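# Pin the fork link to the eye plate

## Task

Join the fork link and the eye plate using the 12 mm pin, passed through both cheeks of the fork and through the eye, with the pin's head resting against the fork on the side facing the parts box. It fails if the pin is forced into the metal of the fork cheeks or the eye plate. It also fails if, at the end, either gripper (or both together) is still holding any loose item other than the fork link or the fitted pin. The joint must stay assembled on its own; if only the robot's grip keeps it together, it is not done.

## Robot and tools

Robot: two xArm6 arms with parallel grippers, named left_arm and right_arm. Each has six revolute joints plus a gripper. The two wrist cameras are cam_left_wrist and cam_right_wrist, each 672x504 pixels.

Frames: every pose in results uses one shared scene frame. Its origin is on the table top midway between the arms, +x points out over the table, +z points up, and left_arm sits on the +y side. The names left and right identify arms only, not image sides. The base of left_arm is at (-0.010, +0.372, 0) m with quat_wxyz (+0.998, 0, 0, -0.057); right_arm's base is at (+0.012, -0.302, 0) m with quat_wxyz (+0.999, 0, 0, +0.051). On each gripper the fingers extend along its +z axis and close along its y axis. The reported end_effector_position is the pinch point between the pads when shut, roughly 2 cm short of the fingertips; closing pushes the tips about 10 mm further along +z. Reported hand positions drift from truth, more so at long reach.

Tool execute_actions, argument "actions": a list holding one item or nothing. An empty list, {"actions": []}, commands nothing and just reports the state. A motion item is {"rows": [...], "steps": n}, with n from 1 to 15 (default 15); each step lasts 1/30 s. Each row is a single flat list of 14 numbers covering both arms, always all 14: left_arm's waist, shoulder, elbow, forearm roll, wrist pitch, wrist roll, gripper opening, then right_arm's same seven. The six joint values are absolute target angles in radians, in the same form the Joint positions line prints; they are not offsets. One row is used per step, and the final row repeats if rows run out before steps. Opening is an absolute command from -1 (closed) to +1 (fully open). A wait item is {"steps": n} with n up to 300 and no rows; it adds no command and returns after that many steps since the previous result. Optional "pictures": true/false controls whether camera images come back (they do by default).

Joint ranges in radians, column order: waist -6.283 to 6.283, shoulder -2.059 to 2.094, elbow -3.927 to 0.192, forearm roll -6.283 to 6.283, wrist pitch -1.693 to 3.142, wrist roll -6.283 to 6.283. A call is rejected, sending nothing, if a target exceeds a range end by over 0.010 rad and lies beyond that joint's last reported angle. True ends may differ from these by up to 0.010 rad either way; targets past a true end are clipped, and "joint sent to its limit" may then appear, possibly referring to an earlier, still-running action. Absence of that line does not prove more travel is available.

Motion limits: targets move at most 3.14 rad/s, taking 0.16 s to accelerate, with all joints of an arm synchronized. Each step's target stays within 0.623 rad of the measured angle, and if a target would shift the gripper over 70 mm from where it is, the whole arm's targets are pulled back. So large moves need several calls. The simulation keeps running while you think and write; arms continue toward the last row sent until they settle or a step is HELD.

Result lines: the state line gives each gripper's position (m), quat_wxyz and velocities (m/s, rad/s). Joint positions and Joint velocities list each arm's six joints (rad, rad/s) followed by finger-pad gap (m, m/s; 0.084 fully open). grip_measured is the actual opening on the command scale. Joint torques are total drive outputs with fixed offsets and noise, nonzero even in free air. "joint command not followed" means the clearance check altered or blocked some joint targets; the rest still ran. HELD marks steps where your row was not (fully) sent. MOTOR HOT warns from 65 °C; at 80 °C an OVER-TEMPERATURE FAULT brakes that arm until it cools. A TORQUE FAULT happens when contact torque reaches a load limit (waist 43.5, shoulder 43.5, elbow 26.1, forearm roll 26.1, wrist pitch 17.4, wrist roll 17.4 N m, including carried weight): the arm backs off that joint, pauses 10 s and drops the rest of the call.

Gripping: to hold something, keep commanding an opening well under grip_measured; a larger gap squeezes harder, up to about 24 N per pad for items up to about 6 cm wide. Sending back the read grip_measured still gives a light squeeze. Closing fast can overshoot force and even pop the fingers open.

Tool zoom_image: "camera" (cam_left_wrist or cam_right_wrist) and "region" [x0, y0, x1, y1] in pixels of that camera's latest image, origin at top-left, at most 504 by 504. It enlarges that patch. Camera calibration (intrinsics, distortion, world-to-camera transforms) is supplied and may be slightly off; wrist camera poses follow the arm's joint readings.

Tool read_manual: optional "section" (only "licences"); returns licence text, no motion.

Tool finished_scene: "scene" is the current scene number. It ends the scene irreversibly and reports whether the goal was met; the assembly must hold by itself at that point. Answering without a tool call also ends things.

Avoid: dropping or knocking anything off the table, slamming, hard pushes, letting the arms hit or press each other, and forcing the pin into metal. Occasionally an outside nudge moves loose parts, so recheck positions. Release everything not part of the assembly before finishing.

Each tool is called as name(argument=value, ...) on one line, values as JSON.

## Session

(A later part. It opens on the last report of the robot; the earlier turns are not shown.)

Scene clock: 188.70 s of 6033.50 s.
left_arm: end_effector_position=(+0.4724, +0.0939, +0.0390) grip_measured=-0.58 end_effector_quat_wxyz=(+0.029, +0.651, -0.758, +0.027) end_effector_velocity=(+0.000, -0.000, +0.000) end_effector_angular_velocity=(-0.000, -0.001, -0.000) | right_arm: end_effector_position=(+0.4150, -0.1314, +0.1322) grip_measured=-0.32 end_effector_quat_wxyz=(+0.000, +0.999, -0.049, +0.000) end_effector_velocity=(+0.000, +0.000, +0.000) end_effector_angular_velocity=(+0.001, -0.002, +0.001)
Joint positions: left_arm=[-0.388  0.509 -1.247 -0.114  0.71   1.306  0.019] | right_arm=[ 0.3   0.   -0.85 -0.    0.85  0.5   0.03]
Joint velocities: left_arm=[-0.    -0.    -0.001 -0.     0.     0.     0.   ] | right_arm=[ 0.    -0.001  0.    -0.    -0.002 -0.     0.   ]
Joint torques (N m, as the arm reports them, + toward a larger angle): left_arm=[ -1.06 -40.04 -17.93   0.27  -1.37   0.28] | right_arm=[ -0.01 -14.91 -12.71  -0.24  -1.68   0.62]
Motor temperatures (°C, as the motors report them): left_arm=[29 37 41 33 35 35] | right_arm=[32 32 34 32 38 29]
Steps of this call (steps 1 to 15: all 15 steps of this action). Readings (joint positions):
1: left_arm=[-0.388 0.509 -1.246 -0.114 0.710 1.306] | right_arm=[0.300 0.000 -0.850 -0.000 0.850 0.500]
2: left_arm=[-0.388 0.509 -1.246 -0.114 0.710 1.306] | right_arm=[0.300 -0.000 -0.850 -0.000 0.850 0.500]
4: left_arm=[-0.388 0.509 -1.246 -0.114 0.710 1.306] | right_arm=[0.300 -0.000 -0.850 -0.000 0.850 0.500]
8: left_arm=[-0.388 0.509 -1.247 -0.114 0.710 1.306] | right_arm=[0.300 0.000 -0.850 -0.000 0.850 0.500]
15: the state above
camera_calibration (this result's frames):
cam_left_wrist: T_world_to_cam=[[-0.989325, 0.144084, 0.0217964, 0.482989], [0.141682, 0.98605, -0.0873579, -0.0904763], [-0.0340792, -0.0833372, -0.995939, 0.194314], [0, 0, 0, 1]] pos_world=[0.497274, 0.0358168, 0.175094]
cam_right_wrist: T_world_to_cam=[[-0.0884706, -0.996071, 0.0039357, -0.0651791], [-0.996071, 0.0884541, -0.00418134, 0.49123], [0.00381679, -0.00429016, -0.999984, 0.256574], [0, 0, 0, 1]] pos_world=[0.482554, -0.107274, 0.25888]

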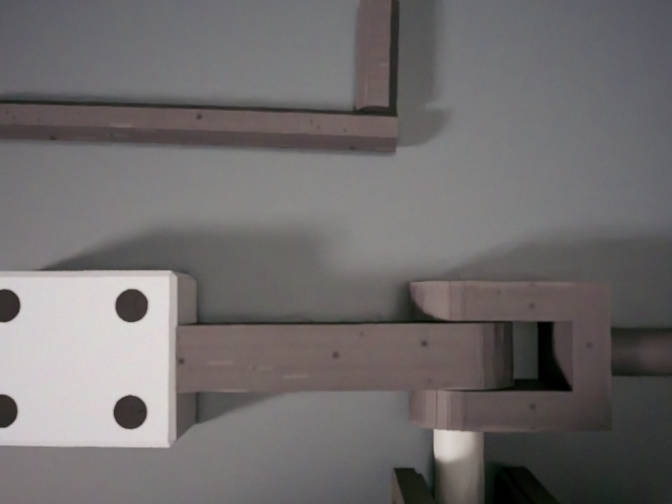

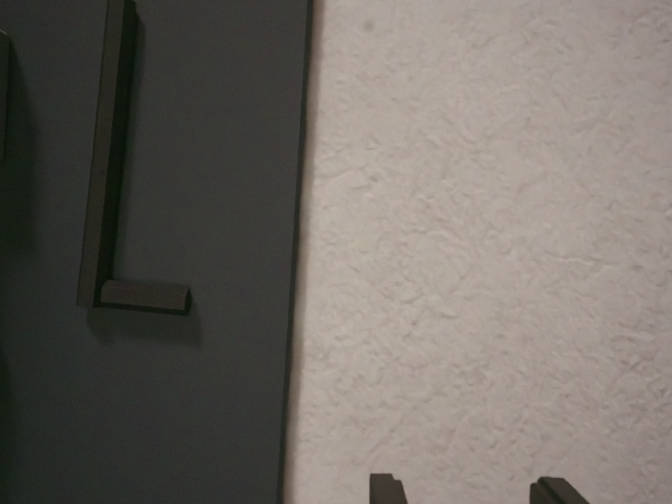

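Caught the head; go 6 mm further and regrip.

execute_actions(actions=[{"rows":[[-0.3883,0.5093,-1.2466,-0.114,0.7105,1.3055,-0.35,0.3,0.0,-0.85,0,0.85,0.5,-0.3]],"steps":8}], pictures=false)

execute_actions(actions=[{"rows":[[-0.3985,0.515,-1.2559,-0.114,0.7138,1.2953,-0.35,0.3,0.0,-0.85,0,0.85,0.5,-0.3]]}], pictures=false)

execute_actions(actions=[{"rows":[[-0.3985,0.515,-1.2559,-0.114,0.7138,1.2953,-0.5,0.3,0.0,-0.85,0,0.85,0.5,-0.3],[-0.3985,0.515,-1.2559,-0.114,0.7138,1.2953,-0.6,0.3,0.0,-0.85,0,0.85,0.5,-0.3],[-0.3985,0.515,-1.2559,-0.114,0.7138,1.2953,-0.65,0.3,0.0,-0.85,0,0.85,0.5,-0.3],[-0.3985,0.515,-1.2559,-0.114,0.7138,1.2953,-0.7,0.3,0.0,-0.85,0,0.85,0.5,-0.3],[-0.3985,0.515,-1.2559,-0.114,0.7138,1.2953,-0.75,0.3,0.0,-0.85,0,0.85,0.5,-0.3],[-0.3985,0.515,-1.2559,-0.114,0.7138,1.2953,-0.9,0.3,0.0,-0.85,0,0.85,0.5,-0.3]]}])

Scene clock: 198.07 s of 6033.50 s.
left_arm: end_effector_position=(+0.4721, +0.0936, +0.0388) grip_measured=-0.37 end_effector_quat_wxyz=(+0.030, +0.651, -0.758, +0.027) end_effector_velocity=(+0.002, +0.001, +0.001) end_effector_angular_velocity=(-0.001, -0.003, +0.002) | right_arm: end_effector_position=(+0.4150, -0.1314, +0.1322) grip_measured=-0.32 end_effector_quat_wxyz=(+0.000, +0.999, -0.049, +0.000) end_effector_velocity=(-0.000, -0.000, -0.001) end_effector_angular_velocity=(-0.001, +0.003, -0.001)
Joint positions: left_arm=[-0.389  0.509 -1.246 -0.114  0.711  1.305  0.028] | right_arm=[ 0.3  -0.   -0.85  0.    0.85  0.5   0.03]
Joint velocities: left_arm=[ 0.003 -0.001 -0.001  0.001 -0.001  0.     0.   ] | right_arm=[-0.001  0.002  0.    -0.     0.001  0.    -0.   ]
Joint torques (N m, as the arm reports them, + toward a larger angle): left_arm=[ -0.35 -39.71 -17.91   0.24  -1.39   0.32] | right_arm=[ -0.17 -14.9  -12.73  -0.44  -1.56   0.57]
Motor temperatures (°C, as the motors report them): left_arm=[29 37 41 33 35 35] | right_arm=[32 32 34 32 38 29]
Steps of this call (steps 1 to 15: the robot went on to your last target; steps 16 to 90: nothing new was sent; then 6.10 s passed at rest; steps 91 to 98: all 8 steps of this action). Readings (joint positions):
91: left_arm=[-0.388 0.509 -1.247 -0.114 0.710 1.306] | right_arm=[0.300 0.000 -0.850 0.000 0.850 0.500]
92: left_arm=[-0.388 0.509 -1.247 -0.114 0.711 1.305] | right_arm=[0.300 -0.000 -0.850 -0.000 0.850 0.500]
94: left_arm=[-0.389 0.509 -1.246 -0.114 0.711 1.305] | right_arm=[0.300 -0.000 -0.850 -0.000 0.850 0.500]
98: the state above

Scene clock: 198.57 s of 6033.50 s.
left_arm: end_effector_position=(+0.4713, +0.0879, +0.0390) grip_measured=-0.37 end_effector_quat_wxyz=(+0.030, +0.651, -0.758, +0.027) end_effector_velocity=(+0.000, -0.000, +0.000) end_effector_angular_velocity=(-0.000, -0.000, +0.001) | right_arm: end_effector_position=(+0.4150, -0.1314, +0.1322) grip_measured=-0.32 end_effector_quat_wxyz=(+0.000, +0.999, -0.049, +0.000) end_effector_velocity=(+0.000, -0.001, -0.000) end_effector_angular_velocity=(+0.000, -0.000, -0.002)
Joint positions: left_arm=[-0.398  0.515 -1.256 -0.114  0.714  1.295  0.028] | right_arm=[ 0.3  -0.   -0.85 -0.    0.85  0.5   0.03]
Joint velocities: left_arm=[-0.001  0.    -0.001  0.     0.    -0.002  0.   ] | right_arm=[-0.002  0.001  0.     0.    -0.001  0.    -0.   ]
Joint torques (N m, as the arm reports them, + toward a larger angle): left_arm=[ -0.27 -39.93 -17.92   0.32  -1.26   0.28] | right_arm=[  0.12 -15.09 -12.57  -0.28  -1.58   0.57]
Motor temperatures (°C, as the motors report them): left_arm=[29 37 41 33 35 35] | right_arm=[32 32 34 32 38 29]
Steps of this call (steps 1 to 15: all 15 steps of this action). Readings (joint positions):
1: left_arm=[-0.389 0.509 -1.247 -0.114 0.711 1.305] | right_arm=[0.300 0.000 -0.850 -0.000 0.850 0.500]
2: left_arm=[-0.390 0.510 -1.248 -0.114 0.711 1.303] | right_arm=[0.300 0.000 -0.850 0.000 0.850 0.500]
4: left_arm=[-0.395 0.513 -1.252 -0.114 0.712 1.299] | right_arm=[0.300 -0.000 -0.850 0.000 0.850 0.500]
8: left_arm=[-0.398 0.515 -1.255 -0.114 0.713 1.296] | right_arm=[0.300 0.000 -0.850 -0.000 0.850 0.500]
15: the state above

Scene clock: 199.07 s of 6033.50 s.
left_arm: end_effector_position=(+0.4713, +0.0878, +0.0390) grip_measured=-0.74 end_effector_quat_wxyz=(+0.030, +0.651, -0.758, +0.027) end_effector_velocity=(+0.000, -0.000, +0.000) end_effector_angular_velocity=(-0.000, -0.000, -0.000) | right_arm: end_effector_position=(+0.4150, -0.1314, +0.1322) grip_measured=-0.32 end_effector_quat_wxyz=(+0.000, +0.999, -0.049, +0.000) end_effector_velocity=(+0.000, -0.000, +0.000) end_effector_angular_velocity=(+0.000, -0.001, +0.000)
Joint positions: left_arm=[-0.398  0.515 -1.256 -0.114  0.714  1.295  0.011] | right_arm=[ 0.3  -0.   -0.85  0.    0.85  0.5   0.03]
Joint velocities: left_arm=[-0. -0. -0. -0.  0.  0.  0.] | right_arm=[-0. -0.  0. -0. -0. -0. -0.]
Joint torques (N m, as the arm reports them, + toward a larger angle): left_arm=[ -0.67 -40.42 -17.95   0.44  -1.12   0.24] | right_arm=[  0.   -14.99 -12.59  -0.23  -1.51   0.68]
Motor temperatures (°C, as the motors report them): left_arm=[29 37 41 33 35 35] | right_arm=[32 32 34 32 38 29]
Steps of this call (steps 1 to 15: all 15 steps of this action). Readings (joint positions):
1: left_arm=[-0.398 0.515 -1.256 -0.114 0.714 1.295] | right_arm=[0.300 -0.000 -0.850 -0.000 0.850 0.500]
2: left_arm=[-0.398 0.515 -1.256 -0.114 0.714 1.295] | right_arm=[0.300 0.000 -0.850 0.000 0.850 0.500]
4: left_arm=[-0.398 0.515 -1.256 -0.114 0.714 1.295] | right_arm=[0.300 -0.000 -0.850 0.000 0.850 0.500]
8: left_arm=[-0.398 0.515 -1.256 -0.114 0.714 1.295] | right_arm=[0.300 0.000 -0.850 -0.000 0.850 0.500]
15: the state above
camera_calibration (this result's frames):
cam_left_wrist: T_world_to_cam=[[-0.989267, 0.14441, 0.0222734, 0.482716], [0.141952, 0.98597, -0.0878184, -0.0844449], [-0.0346428, -0.0837141, -0.995887, 0.194099], [0, 0, 0, 1]] pos_world=[0.496247, 0.0297998, 0.175134]
cam_right_wrist: T_world_to_cam=[[-0.0884704, -0.996071, 0.00393551, -0.065179], [-0.996071, 0.088454, -0.00418157, 0.49123], [0.00381702, -0.00428999, -0.999984, 0.256574], [0, 0, 0, 1]] pos_world=[0.482554, -0.107273, 0.258881]

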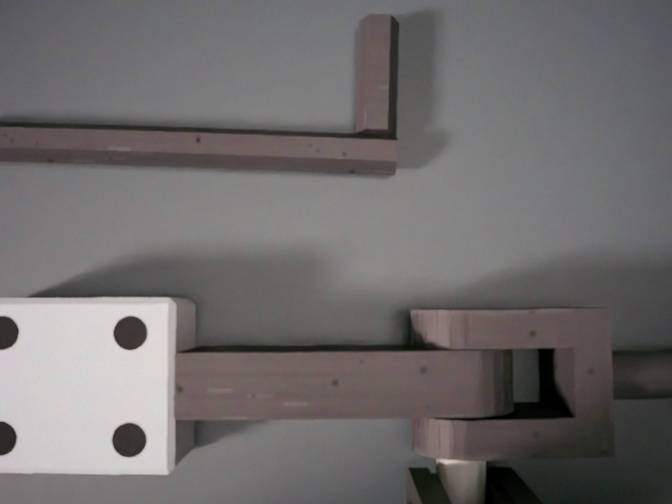

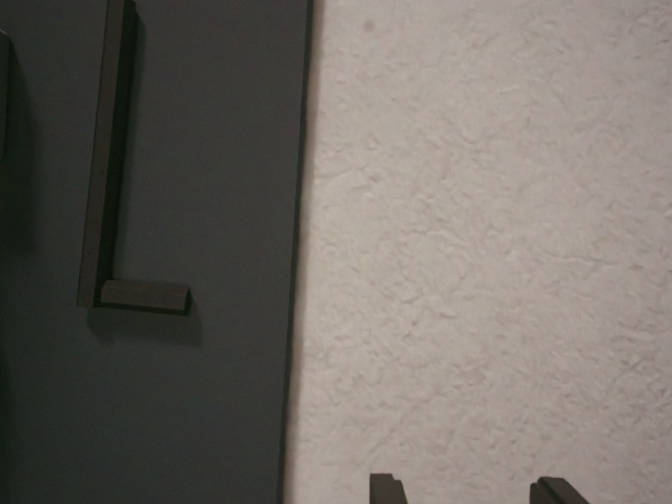

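execute_actions(actions=[{"rows":[[-0.4006,0.5143,-1.2548,-0.114,0.7134,1.293,-0.9,0.3,0.0,-0.85,0,0.85,0.5,-0.3],[-0.4006,0.5143,-1.2548,-0.114,0.7134,1.293,-0.9,0.3,0.0,-0.85,0,0.85,0.5,-0.3],[-0.4006,0.5143,-1.2548,-0.114,0.7134,1.293,-0.9,0.3,0.0,-0.85,0,0.85,0.5,-0.3],[-0.4006,0.5143,-1.2548,-0.114,0.7134,1.293,-0.9,0.3,0.0,-0.85,0,0.85,0.5,-0.3],[-0.4006,0.5143,-1.2548,-0.114,0.7134,1.293,-0.9,0.3,0.0,-0.85,0,0.85,0.5,-0.3],[-0.4006,0.5143,-1.2548,-0.114,0.7134,1.293,-0.9,0.3,0.0,-0.85,0,0.85,0.5,-0.3],[-0.404,0.5162,-1.2579,-0.114,0.7145,1.29,-0.9,0.3,0.0,-0.85,0,0.85,0.5,-0.3]]}], pictures=false)

execute_actions(actions=[{"rows":[[-0.404,0.5162,-1.2579,-0.114,0.7145,1.29,-0.72,0.3,0.0,-0.85,0,0.85,0.5,-0.3],[-0.404,0.5162,-1.2579,-0.114,0.7145,1.29,-0.68,0.3,0.0,-0.85,0,0.85,0.5,-0.3],[-0.404,0.5162,-1.2579,-0.114,0.7145,1.29,-0.6,0.3,0.0,-0.85,0,0.85,0.5,-0.3],[-0.404,0.5162,-1.2579,-0.114,0.7145,1.29,-0.5,0.3,0.0,-0.85,0,0.85,0.5,-0.3],[-0.404,0.5162,-1.2579,-0.114,0.7145,1.29,-0.35,0.3,0.0,-0.85,0,0.85,0.5,-0.3]],"steps":12}], pictures=false)

execute_actions(actions=[{"rows":[[-0.3511,0.4898,-1.2112,-0.115,0.6965,1.3435,-0.35,0.3,0.0,-0.85,0,0.85,0.5,-0.3]]}], pictures=false)

execute_actions(actions=[{"steps":12}])

Scene clock: 211.73 s of 6033.50 s.
left_arm: end_effector_position=(+0.4704, +0.0863, +0.0389) grip_measured=-0.74 end_effector_quat_wxyz=(+0.030, +0.652, -0.758, +0.026) end_effector_velocity=(-0.000, -0.000, -0.000) end_effector_angular_velocity=(+0.001, +0.001, +0.001) | right_arm: end_effector_position=(+0.4150, -0.1314, +0.1322) grip_measured=-0.32 end_effector_quat_wxyz=(+0.000, +0.999, -0.049, +0.000) end_effector_velocity=(-0.000, +0.001, +0.000) end_effector_angular_velocity=(+0.000, -0.000, +0.003)
Joint positions: left_arm=[-0.402  0.516 -1.257 -0.113  0.715  1.29   0.011] | right_arm=[ 0.3   0.   -0.85  0.    0.85  0.5   0.03]
Joint velocities: left_arm=[-0.001  0.001 -0.001  0.     0.002 -0.002 -0.   ] | right_arm=[ 0.003 -0.     0.     0.     0.    -0.    -0.   ]
Joint torques (N m, as the arm reports them, + toward a larger angle): left_arm=[ -7.98 -38.02 -18.69  -1.4   -1.7    0.23] | right_arm=[ -0.13 -14.83 -12.56  -0.36  -1.59   0.62]
Motor temperatures (°C, as the motors report them): left_arm=[29 37 41 33 35 35] | right_arm=[32 32 34 32 38 29]
Steps of this call (steps 1 to 15: the robot went on to your last target; steps 16 to 90: nothing new was sent; then 9.17 s passed at rest; steps 91 to 105: all 15 steps of this action). Readings (joint positions):
91: left_arm=[-0.399 0.515 -1.256 -0.114 0.714 1.295] | right_arm=[0.300 -0.000 -0.850 0.000 0.850 0.500]
92: left_arm=[-0.399 0.515 -1.256 -0.114 0.714 1.295] | right_arm=[0.300 -0.000 -0.850 0.000 0.850 0.500]
94: left_arm=[-0.400 0.515 -1.255 -0.114 0.714 1.294] | right_arm=[0.300 0.000 -0.850 0.000 0.850 0.500]
98: left_arm=[-0.401 0.515 -1.255 -0.114 0.714 1.293] | right_arm=[0.300 0.000 -0.850 -0.000 0.850 0.500]
105: the state above

Scene clock: 212.13 s of 6033.50 s.
left_arm: end_effector_position=(+0.4698, +0.0844, +0.0389) grip_measured=-0.37 end_effector_quat_wxyz=(+0.030, +0.651, -0.758, +0.027) end_effector_velocity=(+0.001, +0.004, -0.000) end_effector_angular_velocity=(+0.003, +0.000, +0.004) | right_arm: end_effector_position=(+0.4150, -0.1314, +0.1322) grip_measured=-0.32 end_effector_quat_wxyz=(+0.000, +0.999, -0.049, +0.000) end_effector_velocity=(+0.000, +0.000, +0.000) end_effector_angular_velocity=(+0.000, -0.001, +0.001)
Joint positions: left_arm=[-0.405  0.516 -1.258 -0.114  0.714  1.29   0.028] | right_arm=[ 0.3  -0.   -0.85 -0.    0.85  0.5   0.03]
Joint velocities: left_arm=[ 0.007 -0.001  0.001  0.004  0.001  0.     0.   ] | right_arm=[ 0.001 -0.001  0.     0.    -0.    -0.     0.   ]
Joint torques (N m, as the arm reports them, + toward a larger angle): left_arm=[ -0.75 -39.91 -17.9    0.31  -1.3    0.35] | right_arm=[ -0.16 -14.8  -12.6   -0.32  -1.62   0.53]
Motor temperatures (°C, as the motors report them): left_arm=[29 37 41 33 35 35] | right_arm=[32 32 34 32 38 29]
Steps of this call (steps 1 to 12: all 12 steps of this action). Readings (joint positions):
1: left_arm=[-0.402 0.516 -1.257 -0.113 0.715 1.290] | right_arm=[0.300 0.000 -0.850 -0.000 0.850 0.500]
2: left_arm=[-0.402 0.516 -1.257 -0.113 0.715 1.290] | right_arm=[0.300 0.000 -0.850 0.000 0.850 0.500]
4: left_arm=[-0.405 0.517 -1.258 -0.115 0.714 1.290] | right_arm=[0.300 -0.000 -0.850 0.000 0.850 0.500]
8: left_arm=[-0.406 0.517 -1.258 -0.115 0.714 1.290] | right_arm=[0.300 0.000 -0.850 -0.000 0.850 0.500]
12: the state above

Scene clock: 212.63 s of 6033.50 s.
left_arm: end_effector_position=(+0.4752, +0.1153, +0.0378) grip_measured=-0.37 end_effector_quat_wxyz=(+0.029, +0.651, -0.758, +0.027) end_effector_velocity=(-0.001, +0.003, -0.001) end_effector_angular_velocity=(+0.001, +0.002, -0.001) | right_arm: end_effector_position=(+0.4150, -0.1314, +0.1322) grip_measured=-0.32 end_effector_quat_wxyz=(+0.000, +0.999, -0.049, +0.000) end_effector_velocity=(-0.000, +0.001, +0.000) end_effector_angular_velocity=(-0.000, +0.000, +0.001)
Joint positions: left_arm=[-0.352  0.49  -1.212 -0.115  0.697  1.343  0.028] | right_arm=[ 0.3   0.   -0.85 -0.    0.85  0.5   0.03]
Joint velocities: left_arm=[ 0.005 -0.002  0.007 -0.001 -0.002  0.007  0.   ] | right_arm=[ 0.002 -0.001 -0.    -0.     0.001  0.     0.   ]
Joint torques (N m, as the arm reports them, + toward a larger angle): left_arm=[ -0.4  -39.72 -17.78   0.4   -1.28   0.25] | right_arm=[ -0.16 -15.01 -12.54  -0.35  -1.52   0.64]
Motor temperatures (°C, as the motors report them): left_arm=[29 37 41 33 35 35] | right_arm=[32 32 34 32 38 29]
Steps of this call (steps 1 to 15: all 15 steps of this action). Readings (joint positions):
1: left_arm=[-0.405 0.516 -1.258 -0.114 0.714 1.290] | right_arm=[0.300 -0.000 -0.850 -0.000 0.850 0.500]
2: left_arm=[-0.401 0.514 -1.254 -0.114 0.712 1.296] | right_arm=[0.300 0.000 -0.850 0.000 0.850 0.500]
4: left_arm=[-0.379 0.503 -1.234 -0.115 0.705 1.317] | right_arm=[0.300 -0.000 -0.850 -0.000 0.850 0.500]
8: left_arm=[-0.355 0.493 -1.216 -0.115 0.699 1.337] | right_arm=[0.300 0.000 -0.850 0.000 0.850 0.500]
15: the state above

Scene clock: 213.03 s of 6033.50 s.
left_arm: end_effector_position=(+0.4752, +0.1158, +0.0378) grip_measured=-0.37 end_effector_quat_wxyz=(+0.029, +0.652, -0.758, +0.027) end_effector_velocity=(+0.000, +0.000, -0.000) end_effector_angular_velocity=(+0.001, -0.000, -0.001) | right_arm: end_effector_position=(+0.4150, -0.1314, +0.1322) grip_measured=-0.32 end_effector_quat_wxyz=(+0.000, +0.999, -0.049, +0.000) end_effector_velocity=(-0.000, +0.000, -0.000) end_effector_angular_velocity=(+0.000, +0.000, +0.001)
Joint positions: left_arm=[-0.351  0.49  -1.211 -0.115  0.697  1.343  0.028] | right_arm=[ 0.3   0.   -0.85  0.    0.85  0.5   0.03]
Joint velocities: left_arm=[ 0.     0.    -0.     0.001  0.     0.001 -0.   ] | right_arm=[ 0.001  0.001  0.     0.    -0.001  0.    -0.   ]
Joint torques (N m, as the arm reports them, + toward a larger angle): left_arm=[ -0.72 -39.52 -17.58   0.28  -1.22   0.19] | right_arm=[ -0.48 -14.83 -12.56  -0.17  -1.53   0.66]
Motor temperatures (°C, as the motors report them): left_arm=[29 37 41 33 35 35] | right_arm=[32 32 34 32 38 29]
Steps of this call (steps 1 to 12: the robot went on to your last target). Readings (joint positions):
1: left_arm=[-0.352 0.490 -1.212 -0.115 0.697 1.343] | right_arm=[0.300 0.000 -0.850 0.000 0.850 0.500]
2: left_arm=[-0.352 0.490 -1.212 -0.115 0.697 1.343] | right_arm=[0.300 0.000 -0.850 -0.000 0.850 0.500]
4: left_arm=[-0.351 0.490 -1.211 -0.115 0.697 1.343] | right_arm=[0.300 -0.000 -0.850 -0.000 0.850 0.500]
8: left_arm=[-0.351 0.490 -1.211 -0.115 0.697 1.343] | right_arm=[0.300 -0.000 -0.850 0.000 0.850 0.500]
12: the state above
camera_calibration (this result's frames):
cam_left_wrist: T_world_to_cam=[[-0.989488, 0.143143, 0.0205755, 0.482891], [0.140887, 0.986273, -0.0861132, -0.112234], [-0.0326196, -0.0823092, -0.996073, 0.194254], [0, 0, 0, 1]] pos_world=[0.499964, 0.0575594, 0.17389]
cam_right_wrist: T_world_to_cam=[[-0.0884703, -0.996071, 0.00393579, -0.0651792], [-0.996072, 0.0884538, -0.00418109, 0.49123], [0.00381652, -0.00429023, -0.999984, 0.256574], [0, 0, 0, 1]] pos_world=[0.482554, -0.107274, 0.25888]

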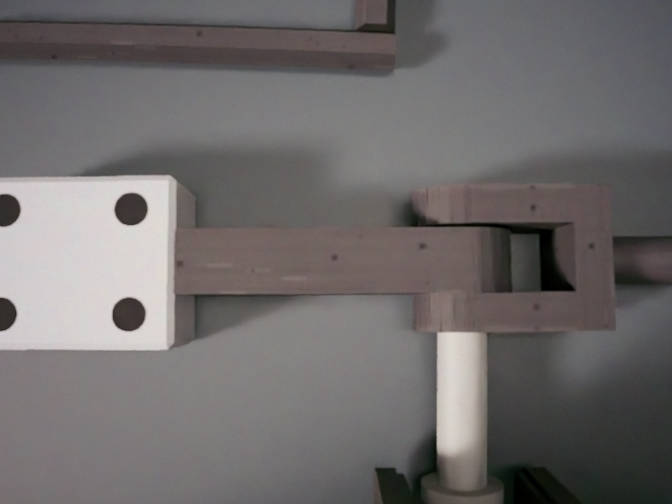

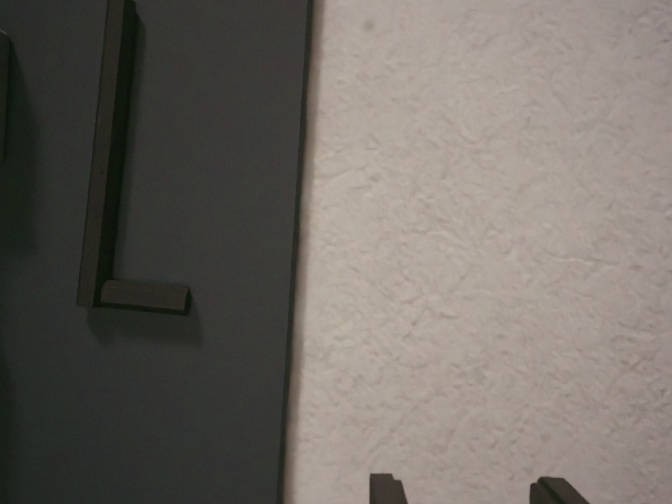

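execute_actions(actions=[{"rows":[[-0.3511,0.4898,-1.2112,-0.115,0.6965,1.3435,-0.5,0.3,0.0,-0.85,0,0.85,0.5,-0.3],[-0.3511,0.4898,-1.2112,-0.115,0.6965,1.3435,-0.55,0.3,0.0,-0.85,0,0.85,0.5,-0.3],[-0.3511,0.4898,-1.2112,-0.115,0.6965,1.3435,-0.6,0.3,0.0,-0.85,0,0.85,0.5,-0.3],[-0.3511,0.4898,-1.2112,-0.115,0.6965,1.3435,-0.68,0.3,0.0,-0.85,0,0.85,0.5,-0.3]],"steps":10}], pictures=false)

execute_actions(actions=[{"rows":[[-0.3511,0.4836,-1.2112,-0.115,0.7027,1.3435,-0.68,0.3,0.0,-0.85,0,0.85,0.5,-0.3]]}], pictures=false)

execute_actions(actions=[{"rows":[[-0.3545,0.4855,-1.2143,-0.115,0.7037,1.34,-0.68,0.3,0.0,-0.85,0,0.85,0.5,-0.3],[-0.3545,0.4855,-1.2143,-0.115,0.7037,1.34,-0.68,0.3,0.0,-0.85,0,0.85,0.5,-0.3],[-0.3545,0.4855,-1.2143,-0.115,0.7037,1.34,-0.68,0.3,0.0,-0.85,0,0.85,0.5,-0.3],[-0.3545,0.4855,-1.2143,-0.115,0.7037,1.34,-0.68,0.3,0.0,-0.85,0,0.85,0.5,-0.3],[-0.3545,0.4855,-1.2143,-0.115,0.7037,1.34,-0.68,0.3,0.0,-0.85,0,0.85,0.5,-0.3],[-0.3545,0.4855,-1.2143,-0.115,0.7037,1.34,-0.68,0.3,0.0,-0.85,0,0.85,0.5,-0.3],[-0.3579,0.4874,-1.2174,-0.115,0.7047,1.3365,-0.68,0.3,0.0,-0.85,0,0.85,0.5,-0.3]]}])

Scene clock: 225.63 s of 6033.50 s.
left_arm: end_effector_position=(+0.4752, +0.1158, +0.0378) grip_measured=-0.58 end_effector_quat_wxyz=(+0.029, +0.652, -0.758, +0.027) end_effector_velocity=(+0.000, +0.000, -0.000) end_effector_angular_velocity=(+0.001, +0.000, +0.000) | right_arm: end_effector_position=(+0.4150, -0.1314, +0.1322) grip_measured=-0.32 end_effector_quat_wxyz=(+0.000, +0.999, -0.049, +0.000) end_effector_velocity=(+0.000, -0.000, -0.000) end_effector_angular_velocity=(-0.000, +0.000, -0.001)
Joint positions: left_arm=[-0.351  0.49  -1.211 -0.115  0.697  1.344  0.019] | right_arm=[ 0.3   0.   -0.85  0.    0.85  0.5   0.03]
Joint velocities: left_arm=[ 0.     0.001 -0.     0.001 -0.    -0.001 -0.   ] | right_arm=[-0.001  0.001 -0.    -0.    -0.001 -0.     0.   ]
Joint torques (N m, as the arm reports them, + toward a larger angle): left_arm=[ -0.19 -39.46 -18.17   0.13  -1.33   0.26] | right_arm=[ -0.25 -14.82 -12.59  -0.41  -1.56   0.65]
Motor temperatures (°C, as the motors report them): left_arm=[29 37 41 33 35 35] | right_arm=[32 32 34 32 38 29]
Steps of this call (steps 1 to 15: the robot went on to your last target; steps 16 to 90: nothing new was sent; then 9.27 s passed at rest; steps 91 to 100: all 10 steps of this action). Readings (joint positions):
91: left_arm=[-0.351 0.490 -1.211 -0.115 0.696 1.344] | right_arm=[0.300 -0.000 -0.850 0.000 0.850 0.500]
92: left_arm=[-0.351 0.490 -1.211 -0.115 0.696 1.344] | right_arm=[0.300 0.000 -0.850 0.000 0.850 0.500]
94: left_arm=[-0.351 0.490 -1.211 -0.115 0.697 1.344] | right_arm=[0.300 -0.000 -0.850 0.000 0.850 0.500]
98: left_arm=[-0.351 0.490 -1.211 -0.115 0.697 1.344] | right_arm=[0.300 -0.000 -0.850 0.000 0.850 0.500]
100: the state above

Scene clock: 226.13 s of 6033.50 s.
left_arm: end_effector_position=(+0.4750, +0.1157, +0.0406) grip_measured=-0.58 end_effector_quat_wxyz=(+0.029, +0.651, -0.758, +0.027) end_effector_velocity=(-0.000, -0.000, +0.000) end_effector_angular_velocity=(-0.000, +0.000, -0.001) | right_arm: end_effector_position=(+0.4150, -0.1314, +0.1322) grip_measured=-0.32 end_effector_quat_wxyz=(+0.000, +0.999, -0.049, +0.000) end_effector_velocity=(-0.000, +0.000, +0.000) end_effector_angular_velocity=(-0.000, +0.001, +0.000)
Joint positions: left_arm=[-0.351  0.484 -1.211 -0.115  0.703  1.343  0.019] | right_arm=[ 0.3   0.   -0.85  0.    0.85  0.5   0.03]
Joint velocities: left_arm=[-0.    -0.001 -0.    -0.     0.001  0.001 -0.   ] | right_arm=[ 0.    -0.     0.     0.     0.001  0.    -0.   ]
Joint torques (N m, as the arm reports them, + toward a larger angle): left_arm=[ -0.07 -39.81 -18.27   0.33  -1.24   0.31] | right_arm=[  0.13 -15.12 -12.68  -0.21  -1.59   0.51]
Motor temperatures (°C, as the motors report them): left_arm=[29 37 41 33 35 35] | right_arm=[32 32 34 32 38 29]
Steps of this call (steps 1 to 15: all 15 steps of this action). Readings (joint positions):
1: left_arm=[-0.351 0.490 -1.211 -0.115 0.697 1.344] | right_arm=[0.300 -0.000 -0.850 -0.000 0.850 0.500]
2: left_arm=[-0.351 0.489 -1.211 -0.115 0.698 1.343] | right_arm=[0.300 -0.000 -0.850 -0.000 0.850 0.500]
4: left_arm=[-0.351 0.486 -1.211 -0.115 0.700 1.343] | right_arm=[0.300 0.000 -0.850 0.000 0.850 0.500]
8: left_arm=[-0.351 0.484 -1.211 -0.115 0.702 1.343] | right_arm=[0.300 -0.000 -0.850 0.000 0.850 0.500]
15: the state above

Scene clock: 226.63 s of 6033.50 s.
left_arm: end_effector_position=(+0.4745, +0.1123, +0.0404) grip_measured=-0.58 end_effector_quat_wxyz=(+0.029, +0.652, -0.757, +0.027) end_effector_velocity=(-0.000, -0.002, +0.000) end_effector_angular_velocity=(-0.000, -0.000, -0.000) | right_arm: end_effector_position=(+0.4150, -0.1314, +0.1322) grip_measured=-0.32 end_effector_quat_wxyz=(+0.000, +0.999, -0.049, +0.000) end_effector_velocity=(+0.000, +0.000, +0.000) end_effector_angular_velocity=(+0.000, -0.001, +0.000)
Joint positions: left_arm=[-0.357  0.488 -1.217 -0.115  0.705  1.337  0.019] | right_arm=[ 0.3   0.   -0.85 -0.    0.85  0.5   0.03]
Joint velocities: left_arm=[-0.003  0.001 -0.002 -0.     0.001 -0.002 -0.   ] | right_arm=[ 0. -0. -0. -0. -0.  0. -0.]
Joint torques (N m, as the arm reports them, + toward a larger angle): left_arm=[ -3.   -41.46 -19.59  -0.13  -1.51   0.38] | right_arm=[ -0.11 -15.08 -12.58  -0.4   -1.6    0.61]
Motor temperatures (°C, as the motors report them): left_arm=[29 37 41 33 35 35] | right_arm=[32 32 34 32 38 29]
Steps of this call (steps 1 to 15: all 15 steps of this action). Readings (joint positions):
1: left_arm=[-0.351 0.484 -1.211 -0.115 0.703 1.343] | right_arm=[0.300 -0.000 -0.850 0.000 0.850 0.500]
2: left_arm=[-0.352 0.484 -1.212 -0.115 0.703 1.343] | right_arm=[0.300 0.000 -0.850 -0.000 0.850 0.500]
4: left_arm=[-0.353 0.485 -1.213 -0.115 0.703 1.341] | right_arm=[0.300 0.000 -0.850 0.000 0.850 0.500]
8: left_arm=[-0.354 0.486 -1.214 -0.115 0.704 1.340] | right_arm=[0.300 0.000 -0.850 -0.000 0.850 0.500]
15: the state above
camera_calibration (this result's frames):
cam_left_wrist: T_world_to_cam=[[-0.989471, 0.143078, 0.021813, 0.482509], [0.140709, 0.986267, -0.0864739, -0.108425], [-0.033886, -0.0824941, -0.996015, 0.197143], [0, 0, 0, 1]] pos_world=[0.499365, 0.0541625, 0.176456]
cam_right_wrist: T_world_to_cam=[[-0.0884704, -0.996071, 0.00393583, -0.0651791], [-0.996071, 0.0884539, -0.00418118, 0.49123], [0.00381661, -0.00429028, -0.999984, 0.256574], [0, 0, 0, 1]] pos_world=[0.482554, -0.107273, 0.25888]

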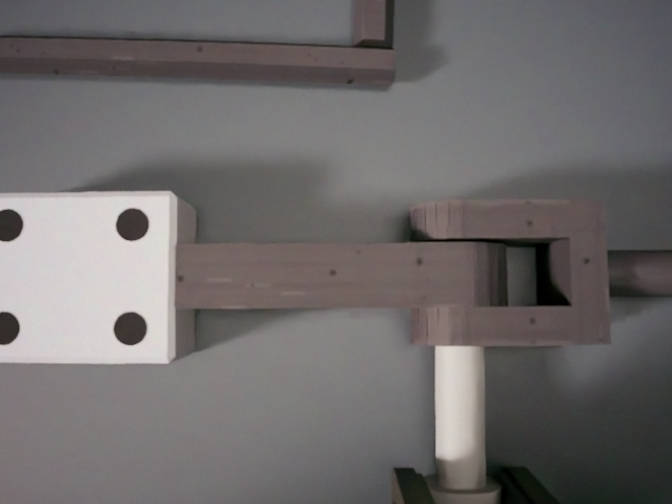

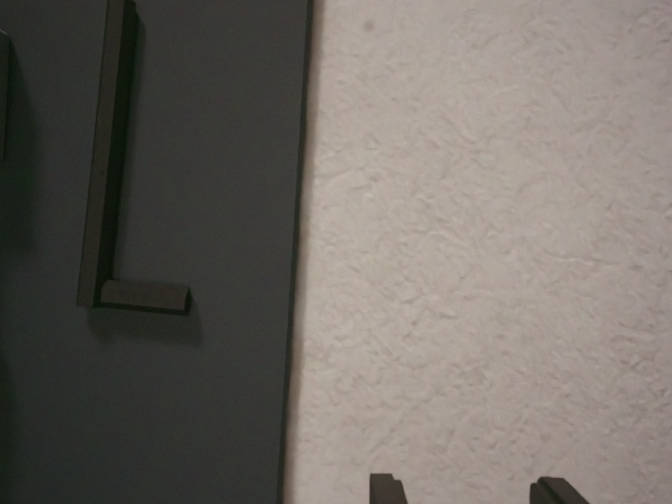

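execute_actions(actions=[{"rows":[[-0.3576,0.4898,-1.2192,-0.115,0.7041,1.3368,-0.68,0.3,0.0,-0.85,0,0.85,0.5,-0.3],[-0.3576,0.4898,-1.2192,-0.115,0.7041,1.3368,-0.68,0.3,0.0,-0.85,0,0.85,0.5,-0.3],[-0.3576,0.4898,-1.2192,-0.115,0.7041,1.3368,-0.68,0.3,0.0,-0.85,0,0.85,0.5,-0.3],[-0.3576,0.4898,-1.2192,-0.115,0.7041,1.3368,-0.68,0.3,0.0,-0.85,0,0.85,0.5,-0.3],[-0.3576,0.4898,-1.2192,-0.115,0.7041,1.3368,-0.68,0.3,0.0,-0.85,0,0.85,0.5,-0.3],[-0.3576,0.4898,-1.2192,-0.115,0.7041,1.3368,-0.68,0.3,0.0,-0.85,0,0.85,0.5,-0.3],[-0.361,0.4917,-1.2223,-0.115,0.7051,1.3333,-0.68,0.3,0.0,-0.85,0,0.85,0.5,-0.3]]}], pictures=false)

execute_actions(actions=[{"rows":[[-0.3644,0.4936,-1.2254,-0.115,0.7061,1.3298,-0.68,0.3,0.0,-0.85,0,0.85,0.5,-0.3]]}], pictures=false)

Scene clock: 236.50 s of 6033.50 s.
left_arm: end_effector_position=(+0.4748, +0.1106, +0.0400) grip_measured=-0.58 end_effector_quat_wxyz=(+0.029, +0.652, -0.757, +0.027) end_effector_velocity=(+0.001, -0.001, -0.000) end_effector_angular_velocity=(-0.001, -0.001, +0.002) | right_arm: end_effector_position=(+0.4150, -0.1314, +0.1322) grip_measured=-0.32 end_effector_quat_wxyz=(+0.000, +0.999, -0.049, +0.000) end_effector_velocity=(-0.001, +0.000, -0.000) end_effector_angular_velocity=(-0.001, +0.002, +0.001)
Joint positions: left_arm=[-0.36   0.491 -1.221 -0.115  0.706  1.334  0.019] | right_arm=[ 0.3  -0.   -0.85 -0.    0.85  0.5   0.03]
Joint velocities: left_arm=[-0.002  0.003 -0.004 -0.    -0.001 -0.003 -0.   ] | right_arm=[ 0.001  0.001  0.    -0.     0.001 -0.    -0.   ]
Joint torques (N m, as the arm reports them, + toward a larger angle): left_arm=[-10.11 -43.03 -23.78  -1.99  -3.11   0.3 ] | right_arm=[ -0.06 -14.94 -12.7   -0.24  -1.59   0.58]
Motor temperatures (°C, as the motors report them): left_arm=[29 37 41 33 35 35] | right_arm=[32 32 34 32 38 29]
Steps of this call (steps 1 to 15: the robot went on to your last target; steps 16 to 90: nothing new was sent; then 6.37 s passed at rest; steps 91 to 105: all 15 steps of this action). Readings (joint positions):
91: left_arm=[-0.358 0.487 -1.217 -0.115 0.705 1.337] | right_arm=[0.300 -0.000 -0.850 0.000 0.850 0.500]
92: left_arm=[-0.358 0.488 -1.218 -0.115 0.705 1.337] | right_arm=[0.300 0.000 -0.850 0.000 0.850 0.500]
94: left_arm=[-0.358 0.489 -1.218 -0.115 0.705 1.337] | right_arm=[0.300 0.000 -0.850 0.000 0.850 0.500]
98: left_arm=[-0.359 0.490 -1.220 -0.115 0.705 1.336] | right_arm=[0.300 0.000 -0.850 -0.000 0.850 0.500]
105: the state above

Scene clock: 237.00 s of 6033.50 s.
left_arm: end_effector_position=(+0.4743, +0.1071, +0.0402) grip_measured=-0.58 end_effector_quat_wxyz=(+0.029, +0.651, -0.758, +0.027) end_effector_velocity=(+0.000, +0.000, -0.000) end_effector_angular_velocity=(+0.000, +0.001, +0.001) | right_arm: end_effector_position=(+0.4150, -0.1314, +0.1322) grip_measured=-0.32 end_effector_quat_wxyz=(+0.000, +0.999, -0.049, +0.000) end_effector_velocity=(+0.000, -0.000, -0.000) end_effector_angular_velocity=(-0.000, +0.000, -0.001)
Joint positions: left_arm=[-0.365  0.494 -1.226 -0.115  0.706  1.33   0.019] | right_arm=[ 0.3   0.   -0.85  0.    0.85  0.5   0.03]
Joint velocities: left_arm=[ 0.001  0.    -0.     0.     0.    -0.001 -0.   ] | right_arm=[-0.001  0.001 -0.    -0.    -0.001 -0.    -0.   ]
Joint torques (N m, as the arm reports them, + toward a larger angle): left_arm=[ -4.27 -43.39 -22.97  -0.8   -2.89   0.28] | right_arm=[ -0.13 -15.25 -12.64  -0.35  -1.6    0.69]
Motor temperatures (°C, as the motors report them): left_arm=[29 37 42 33 35 35] | right_arm=[32 32 34 32 38 29]
Steps of this call (steps 1 to 15: all 15 steps of this action). Readings (joint positions):
1: left_arm=[-0.360 0.492 -1.222 -0.115 0.706 1.333] | right_arm=[0.300 -0.000 -0.850 -0.000 0.850 0.500]
2: left_arm=[-0.360 0.492 -1.222 -0.114 0.706 1.333] | right_arm=[0.300 0.000 -0.850 -0.000 0.850 0.500]
4: left_arm=[-0.363 0.493 -1.224 -0.115 0.706 1.331] | right_arm=[0.300 0.000 -0.850 0.000 0.850 0.500]
8: left_arm=[-0.366 0.494 -1.225 -0.116 0.706 1.330] | right_arm=[0.300 -0.000 -0.850 -0.000 0.850 0.500]
15: the state above

Release/regrip to relieve preload, then look.

execute_actions(actions=[{"rows":[[-0.3644,0.4936,-1.2254,-0.115,0.7061,1.3298,-0.4,0.3,0.0,-0.85,0,0.85,0.5,-0.3]]}], pictures=false)

execute_actions(actions=[{"rows":[[-0.3576,0.4898,-1.2192,-0.115,0.7041,1.3368,-0.4,0.3,0.0,-0.85,0,0.85,0.5,-0.3]]}])

Scene clock: 244.13 s of 6033.50 s.
left_arm: end_effector_position=(+0.4747, +0.1076, +0.0404) grip_measured=-0.42 end_effector_quat_wxyz=(+0.029, +0.651, -0.758, +0.028) end_effector_velocity=(-0.000, -0.000, +0.000) end_effector_angular_velocity=(-0.000, +0.001, +0.000) | right_arm: end_effector_position=(+0.4150, -0.1314, +0.1322) grip_measured=-0.32 end_effector_quat_wxyz=(+0.000, +0.999, -0.049, +0.000) end_effector_velocity=(+0.000, +0.000, +0.001) end_effector_angular_velocity=(+0.001, -0.002, -0.000)
Joint positions: left_arm=[-0.364  0.493 -1.226 -0.115  0.706  1.33   0.026] | right_arm=[ 0.3   0.   -0.85 -0.    0.85  0.5   0.03]
Joint velocities: left_arm=[-0.    -0.    -0.    -0.001  0.001  0.     0.   ] | right_arm=[-0.    -0.001  0.     0.    -0.001  0.    -0.   ]
Joint torques (N m, as the arm reports them, + toward a larger angle): left_arm=[ -0.42 -39.2  -17.98   0.56  -1.42   0.4 ] | right_arm=[ -0.21 -15.03 -12.76  -0.37  -1.53   0.65]
Motor temperatures (°C, as the motors report them): left_arm=[29 38 42 33 35 35] | right_arm=[32 32 34 32 38 29]
Steps of this call (steps 1 to 15: the robot went on to your last target; steps 16 to 90: nothing new was sent; then 3.63 s passed at rest; steps 91 to 105: all 15 steps of this action). Readings (joint positions):
91: left_arm=[-0.364 0.494 -1.225 -0.115 0.706 1.330] | right_arm=[0.300 -0.000 -0.850 -0.000 0.850 0.500]
92: left_arm=[-0.364 0.494 -1.226 -0.115 0.705 1.330] | right_arm=[0.300 0.000 -0.850 -0.000 0.850 0.500]
94: left_arm=[-0.364 0.492 -1.228 -0.115 0.704 1.330] | right_arm=[0.300 0.000 -0.850 0.000 0.850 0.500]
98: left_arm=[-0.364 0.493 -1.227 -0.115 0.705 1.330] | right_arm=[0.300 0.000 -0.850 0.000 0.850 0.500]
105: the state above

Scene clock: 244.63 s of 6033.50 s.
left_arm: end_effector_position=(+0.4750, +0.1116, +0.0402) grip_measured=-0.42 end_effector_quat_wxyz=(+0.029, +0.651, -0.758, +0.027) end_effector_velocity=(+0.000, +0.000, +0.000) end_effector_angular_velocity=(+0.000, -0.001, -0.000) | right_arm: end_effector_position=(+0.4150, -0.1314, +0.1322) grip_measured=-0.32 end_effector_quat_wxyz=(+0.000, +0.999, -0.049, +0.000) end_effector_velocity=(+0.001, -0.000, +0.001) end_effector_angular_velocity=(+0.001, -0.002, -0.001)
Joint positions: left_arm=[-0.358  0.49  -1.219 -0.115  0.704  1.337  0.026] | right_arm=[ 0.3   0.   -0.85  0.    0.85  0.5   0.03]
Joint velocities: left_arm=[ 0.001 -0.     0.     0.001 -0.     0.    -0.   ] | right_arm=[-0.001 -0.001 -0.    -0.    -0.001  0.    -0.   ]
Joint torques (N m, as the arm reports them, + toward a larger angle): left_arm=[ -0.19 -39.35 -18.28   0.3   -1.38   0.47] | right_arm=[ -0.2  -14.85 -12.79  -0.26  -1.63   0.77]
Motor temperatures (°C, as the motors report them): left_arm=[29 38 42 33 35 35] | right_arm=[32 32 34 32 38 29]
Steps of this call (steps 1 to 15: all 15 steps of this action). Readings (joint positions):
1: left_arm=[-0.364 0.493 -1.225 -0.115 0.706 1.330] | right_arm=[0.300 -0.000 -0.850 -0.000 0.850 0.500]
2: left_arm=[-0.363 0.493 -1.224 -0.115 0.706 1.331] | right_arm=[0.300 0.000 -0.850 0.000 0.850 0.500]
4: left_arm=[-0.360 0.491 -1.222 -0.115 0.705 1.334] | right_arm=[0.300 0.000 -0.850 0.000 0.850 0.500]
8: left_arm=[-0.358 0.490 -1.220 -0.115 0.704 1.336] | right_arm=[0.300 0.000 -0.850 0.000 0.850 0.500]
15: the state above
camera_calibration (this result's frames):
cam_left_wrist: T_world_to_cam=[[-0.989426, 0.143532, 0.0208707, 0.483143], [0.141224, 0.986156, -0.0869015, -0.108031], [-0.0330549, -0.0830351, -0.995998, 0.196517], [0, 0, 0, 1]] pos_world=[0.499786, 0.0535071, 0.176259]
cam_right_wrist: T_world_to_cam=[[-0.0884708, -0.996071, 0.00393568, -0.0651789], [-0.996071, 0.0884543, -0.0041812, 0.49123], [0.00381664, -0.00429013, -0.999984, 0.256574], [0, 0, 0, 1]] pos_world=[0.482554, -0.107274, 0.25888]

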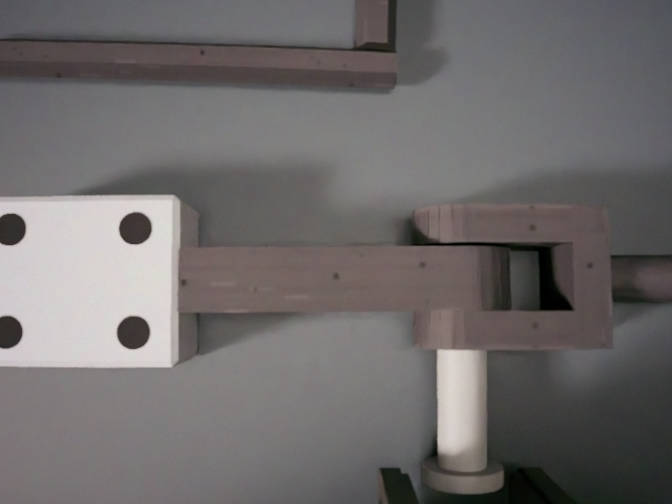

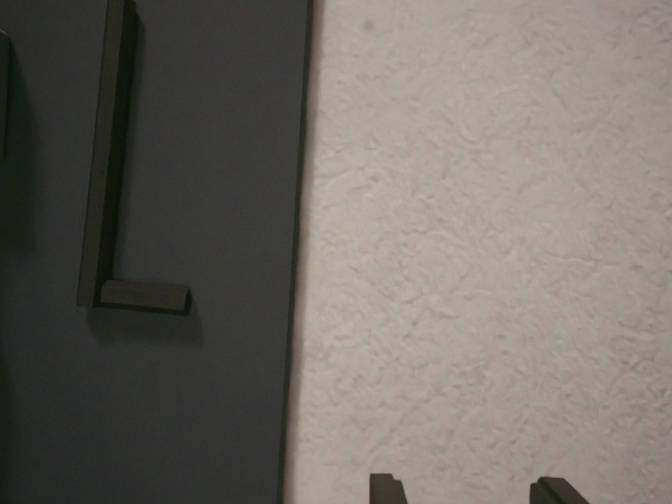

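execute_actions(actions=[{"rows":[[-0.3457,0.4853,-1.2083,-0.115,0.6983,1.349,-0.4,0.3,0.0,-0.85,0,0.85,0.5,-0.3]]}], pictures=false)

execute_actions(actions=[{"rows":[[-0.3457,0.4853,-1.2083,-0.115,0.6983,1.349,-1,0.3,0.0,-0.85,0,0.85,0.5,-0.3]],"steps":12}], pictures=false)

execute_actions(actions=[{"rows":[[-0.3491,0.4872,-1.2114,-0.115,0.6994,1.3455,-1,0.3,0.0,-0.85,0,0.85,0.5,-0.3],[-0.3491,0.4872,-1.2114,-0.115,0.6994,1.3455,-1,0.3,0.0,-0.85,0,0.85,0.5,-0.3],[-0.3491,0.4872,-1.2114,-0.115,0.6994,1.3455,-1,0.3,0.0,-0.85,0,0.85,0.5,-0.3],[-0.3525,0.4891,-1.2145,-0.115,0.7005,1.342,-1,0.3,0.0,-0.85,0,0.85,0.5,-0.3],[-0.3525,0.4891,-1.2145,-0.115,0.7005,1.342,-1,0.3,0.0,-0.85,0,0.85,0.5,-0.3],[-0.3525,0.4891,-1.2145,-0.115,0.7005,1.342,-1,0.3,0.0,-0.85,0,0.85,0.5,-0.3],[-0.3559,0.4903,-1.2176,-0.115,0.7023,1.3385,-1,0.3,0.0,-0.85,0,0.85,0.5,-0.3],[-0.3559,0.4903,-1.2176,-0.115,0.7023,1.3385,-1,0.3,0.0,-0.85,0,0.85,0.5,-0.3],[-0.3559,0.4903,-1.2176,-0.115,0.7023,1.3385,-1,0.3,0.0,-0.85,0,0.85,0.5,-0.3],[-0.3559,0.4903,-1.2176,-0.115,0.7023,1.3385,-1,0.3,0.0,-0.85,0,0.85,0.5,-0.3],[-0.3593,0.4915,-1.2207,-0.115,0.7041,1.335,-1,0.3,0.0,-0.85,0,0.85,0.5,-0.3]]}], pictures=false)

execute_actions(actions=[{"rows":[[-0.3627,0.4927,-1.2238,-0.115,0.7059,1.3315,-1,0.3,0.0,-0.85,0,0.85,0.5,-0.3],[-0.3627,0.4927,-1.2238,-0.115,0.7059,1.3315,-1,0.3,0.0,-0.85,0,0.85,0.5,-0.3],[-0.3627,0.4927,-1.2238,-0.115,0.7059,1.3315,-1,0.3,0.0,-0.85,0,0.85,0.5,-0.3],[-0.3627,0.4927,-1.2238,-0.115,0.7059,1.3315,-1,0.3,0.0,-0.85,0,0.85,0.5,-0.3],[-0.3627,0.4927,-1.2238,-0.115,0.7059,1.3315,-1,0.3,0.0,-0.85,0,0.85,0.5,-0.3],[-0.3627,0.4927,-1.2238,-0.115,0.7059,1.3315,-1,0.3,0.0,-0.85,0,0.85,0.5,-0.3],[-0.3661,0.4939,-1.2269,-0.115,0.7077,1.328,-1,0.3,0.0,-0.85,0,0.85,0.5,-0.3]]}], pictures=false)

Scene clock: 262.40 s of 6033.50 s.
left_arm: end_effector_position=(+0.4759, +0.1186, +0.0391) grip_measured=-0.42 end_effector_quat_wxyz=(+0.029, +0.652, -0.758, +0.027) end_effector_velocity=(-0.000, +0.001, -0.000) end_effector_angular_velocity=(+0.000, +0.001, -0.000) | right_arm: end_effector_position=(+0.4150, -0.1314, +0.1322) grip_measured=-0.32 end_effector_quat_wxyz=(+0.000, +0.999, -0.049, +0.000) end_effector_velocity=(+0.000, -0.001, +0.001) end_effector_angular_velocity=(+0.001, -0.001, -0.001)
Joint positions: left_arm=[-0.346  0.485 -1.208 -0.115  0.698  1.349  0.026] | right_arm=[ 0.3  -0.   -0.85  0.    0.85  0.5   0.03]
Joint velocities: left_arm=[ 0.001 -0.     0.001 -0.    -0.     0.001 -0.   ] | right_arm=[-0.002 -0.002 -0.     0.     0.    -0.001  0.   ]
Joint torques (N m, as the arm reports them, + toward a larger angle): left_arm=[ -0.41 -39.5  -17.86   0.32  -1.34   0.52] | right_arm=[ -0.04 -15.15 -12.52  -0.37  -1.55   0.57]
Motor temperatures (°C, as the motors report them): left_arm=[29 37 41 33 35 35] | right_arm=[32 32 34 32 38 29]
Steps of this call (steps 1 to 15: the robot went on to your last target; steps 16 to 90: nothing new was sent; then 14.27 s passed at rest; steps 91 to 105: all 15 steps of this action). Readings (joint positions):
91: left_arm=[-0.357 0.490 -1.219 -0.115 0.704 1.337] | right_arm=[0.300 0.000 -0.850 -0.000 0.850 0.500]
92: left_arm=[-0.356 0.489 -1.217 -0.115 0.703 1.339] | right_arm=[0.300 -0.000 -0.850 -0.000 0.850 0.500]
94: left_arm=[-0.351 0.487 -1.213 -0.115 0.701 1.344] | right_arm=[0.300 0.000 -0.850 0.000 0.850 0.500]
98: left_arm=[-0.346 0.486 -1.209 -0.115 0.699 1.348] | right_arm=[0.300 0.000 -0.850 -0.000 0.850 0.500]
105: the state above

Scene clock: 262.80 s of 6033.50 s.
left_arm: end_effector_position=(+0.4759, +0.1187, +0.0391) grip_measured=-1.00 end_effector_quat_wxyz=(+0.029, +0.652, -0.758, +0.027) end_effector_velocity=(-0.001, +0.000, -0.001) end_effector_angular_velocity=(+0.000, +0.002, -0.000) | right_arm: end_effector_position=(+0.4150, -0.1314, +0.1322) grip_measured=-0.32 end_effector_quat_wxyz=(+0.000, +0.999, -0.049, +0.000) end_effector_velocity=(-0.000, -0.001, -0.000) end_effector_angular_velocity=(-0.000, +0.001, -0.001)
Joint positions: left_arm=[-0.346  0.485 -1.208 -0.115  0.698  1.349  0.   ] | right_arm=[ 0.3   0.   -0.85 -0.    0.85  0.5   0.03]
Joint velocities: left_arm=[ 0.     0.     0.002 -0.001 -0.     0.001  0.   ] | right_arm=[-0.001  0.     0.     0.     0.001 -0.     0.   ]
Joint torques (N m, as the arm reports them, + toward a larger angle): left_arm=[  0.07 -39.2  -17.87   0.28  -1.29   0.3 ] | right_arm=[ -0.04 -14.92 -12.57  -0.32  -1.5    0.63]
Motor temperatures (°C, as the motors report them): left_arm=[29 37 41 33 35 35] | right_arm=[32 32 34 32 38 29]
Steps of this call (steps 1 to 12: all 12 steps of this action). Readings (joint positions):
1: left_arm=[-0.346 0.485 -1.208 -0.115 0.698 1.349] | right_arm=[0.300 0.000 -0.850 0.000 0.850 0.500]
2: left_arm=[-0.346 0.485 -1.208 -0.115 0.698 1.349] | right_arm=[0.300 -0.000 -0.850 -0.000 0.850 0.500]
4: left_arm=[-0.346 0.485 -1.208 -0.115 0.698 1.349] | right_arm=[0.300 -0.000 -0.850 0.000 0.850 0.500]
8: left_arm=[-0.346 0.485 -1.208 -0.115 0.698 1.349] | right_arm=[0.300 -0.000 -0.850 0.000 0.850 0.500]
12: the state above

Scene clock: 263.30 s of 6033.50 s.
left_arm: end_effector_position=(+0.4749, +0.1114, +0.0397) grip_measured=-1.00 end_effector_quat_wxyz=(+0.029, +0.651, -0.758, +0.027) end_effector_velocity=(-0.000, -0.009, +0.002) end_effector_angular_velocity=(-0.002, -0.002, -0.002) | right_arm: end_effector_position=(+0.4150, -0.1314, +0.1322) grip_measured=-0.32 end_effector_quat_wxyz=(+0.000, +0.999, -0.049, +0.000) end_effector_velocity=(+0.000, -0.000, +0.001) end_effector_angular_velocity=(+0.001, -0.002, -0.000)
Joint positions: left_arm=[-0.358  0.491 -1.22  -0.115  0.703  1.336  0.   ] | right_arm=[ 0.3  -0.   -0.85 -0.    0.85  0.5   0.03]
Joint velocities: left_arm=[-0.015  0.004 -0.014  0.     0.007 -0.014  0.   ] | right_arm=[-0.    -0.001  0.     0.    -0.001  0.    -0.   ]
Joint torques (N m, as the arm reports them, + toward a larger angle): left_arm=[ -0.24 -39.47 -18.08   0.08  -1.28   0.27] | right_arm=[ -0.12 -15.21 -12.55  -0.41  -1.55   0.49]
Motor temperatures (°C, as the motors report them): left_arm=[29 37 41 33 35 35] | right_arm=[32 32 34 32 38 29]
Steps of this call (steps 1 to 15: all 15 steps of this action). Readings (joint positions):
1: left_arm=[-0.346 0.485 -1.208 -0.115 0.698 1.349] | right_arm=[0.300 0.000 -0.850 -0.000 0.850 0.500]
2: left_arm=[-0.346 0.486 -1.209 -0.115 0.699 1.348] | right_arm=[0.300 0.000 -0.850 -0.000 0.850 0.500]
4: left_arm=[-0.348 0.486 -1.210 -0.115 0.699 1.347] | right_arm=[0.300 -0.000 -0.850 0.000 0.850 0.500]
8: left_arm=[-0.352 0.489 -1.214 -0.115 0.701 1.343] | right_arm=[0.300 0.000 -0.850 0.000 0.850 0.500]
15: the state above

Scene clock: 263.80 s of 6033.50 s.
left_arm: end_effector_position=(+0.4742, +0.1069, +0.0404) grip_measured=-1.00 end_effector_quat_wxyz=(+0.029, +0.651, -0.758, +0.027) end_effector_velocity=(+0.000, -0.001, +0.000) end_effector_angular_velocity=(+0.000, -0.000, +0.001) | right_arm: end_effector_position=(+0.4150, -0.1314, +0.1322) grip_measured=-0.32 end_effector_quat_wxyz=(+0.000, +0.999, -0.049, +0.000) end_effector_velocity=(-0.000, +0.000, -0.001) end_effector_angular_velocity=(-0.000, +0.001, +0.001)
Joint positions: left_arm=[-0.366  0.494 -1.227 -0.115  0.708  1.328  0.   ] | right_arm=[ 0.3   0.   -0.85  0.    0.85  0.5   0.03]
Joint velocities: left_arm=[-0.002  0.001 -0.003  0.001  0.001 -0.003  0.   ] | right_arm=[ 0.001  0.002 -0.    -0.    -0.001  0.    -0.   ]
Joint torques (N m, as the arm reports them, + toward a larger angle): left_arm=[ -0.92 -39.92 -18.41   0.46  -1.54   0.23] | right_arm=[ -0.21 -14.8  -12.52  -0.19  -1.58   0.71]
Motor temperatures (°C, as the motors report them): left_arm=[29 37 41 33 35 35] | right_arm=[32 32 34 32 38 29]
Steps of this call (steps 1 to 15: all 15 steps of this action). Readings (joint positions):
1: left_arm=[-0.359 0.491 -1.220 -0.115 0.704 1.336] | right_arm=[0.300 -0.000 -0.850 0.000 0.850 0.500]
2: left_arm=[-0.359 0.492 -1.221 -0.115 0.704 1.335] | right_arm=[0.300 -0.000 -0.850 0.000 0.850 0.500]
4: left_arm=[-0.361 0.492 -1.222 -0.115 0.705 1.333] | right_arm=[0.300 0.000 -0.850 0.000 0.850 0.500]
8: left_arm=[-0.363 0.493 -1.224 -0.115 0.706 1.331] | right_arm=[0.300 0.000 -0.850 -0.000 0.850 0.500]
15: the state above


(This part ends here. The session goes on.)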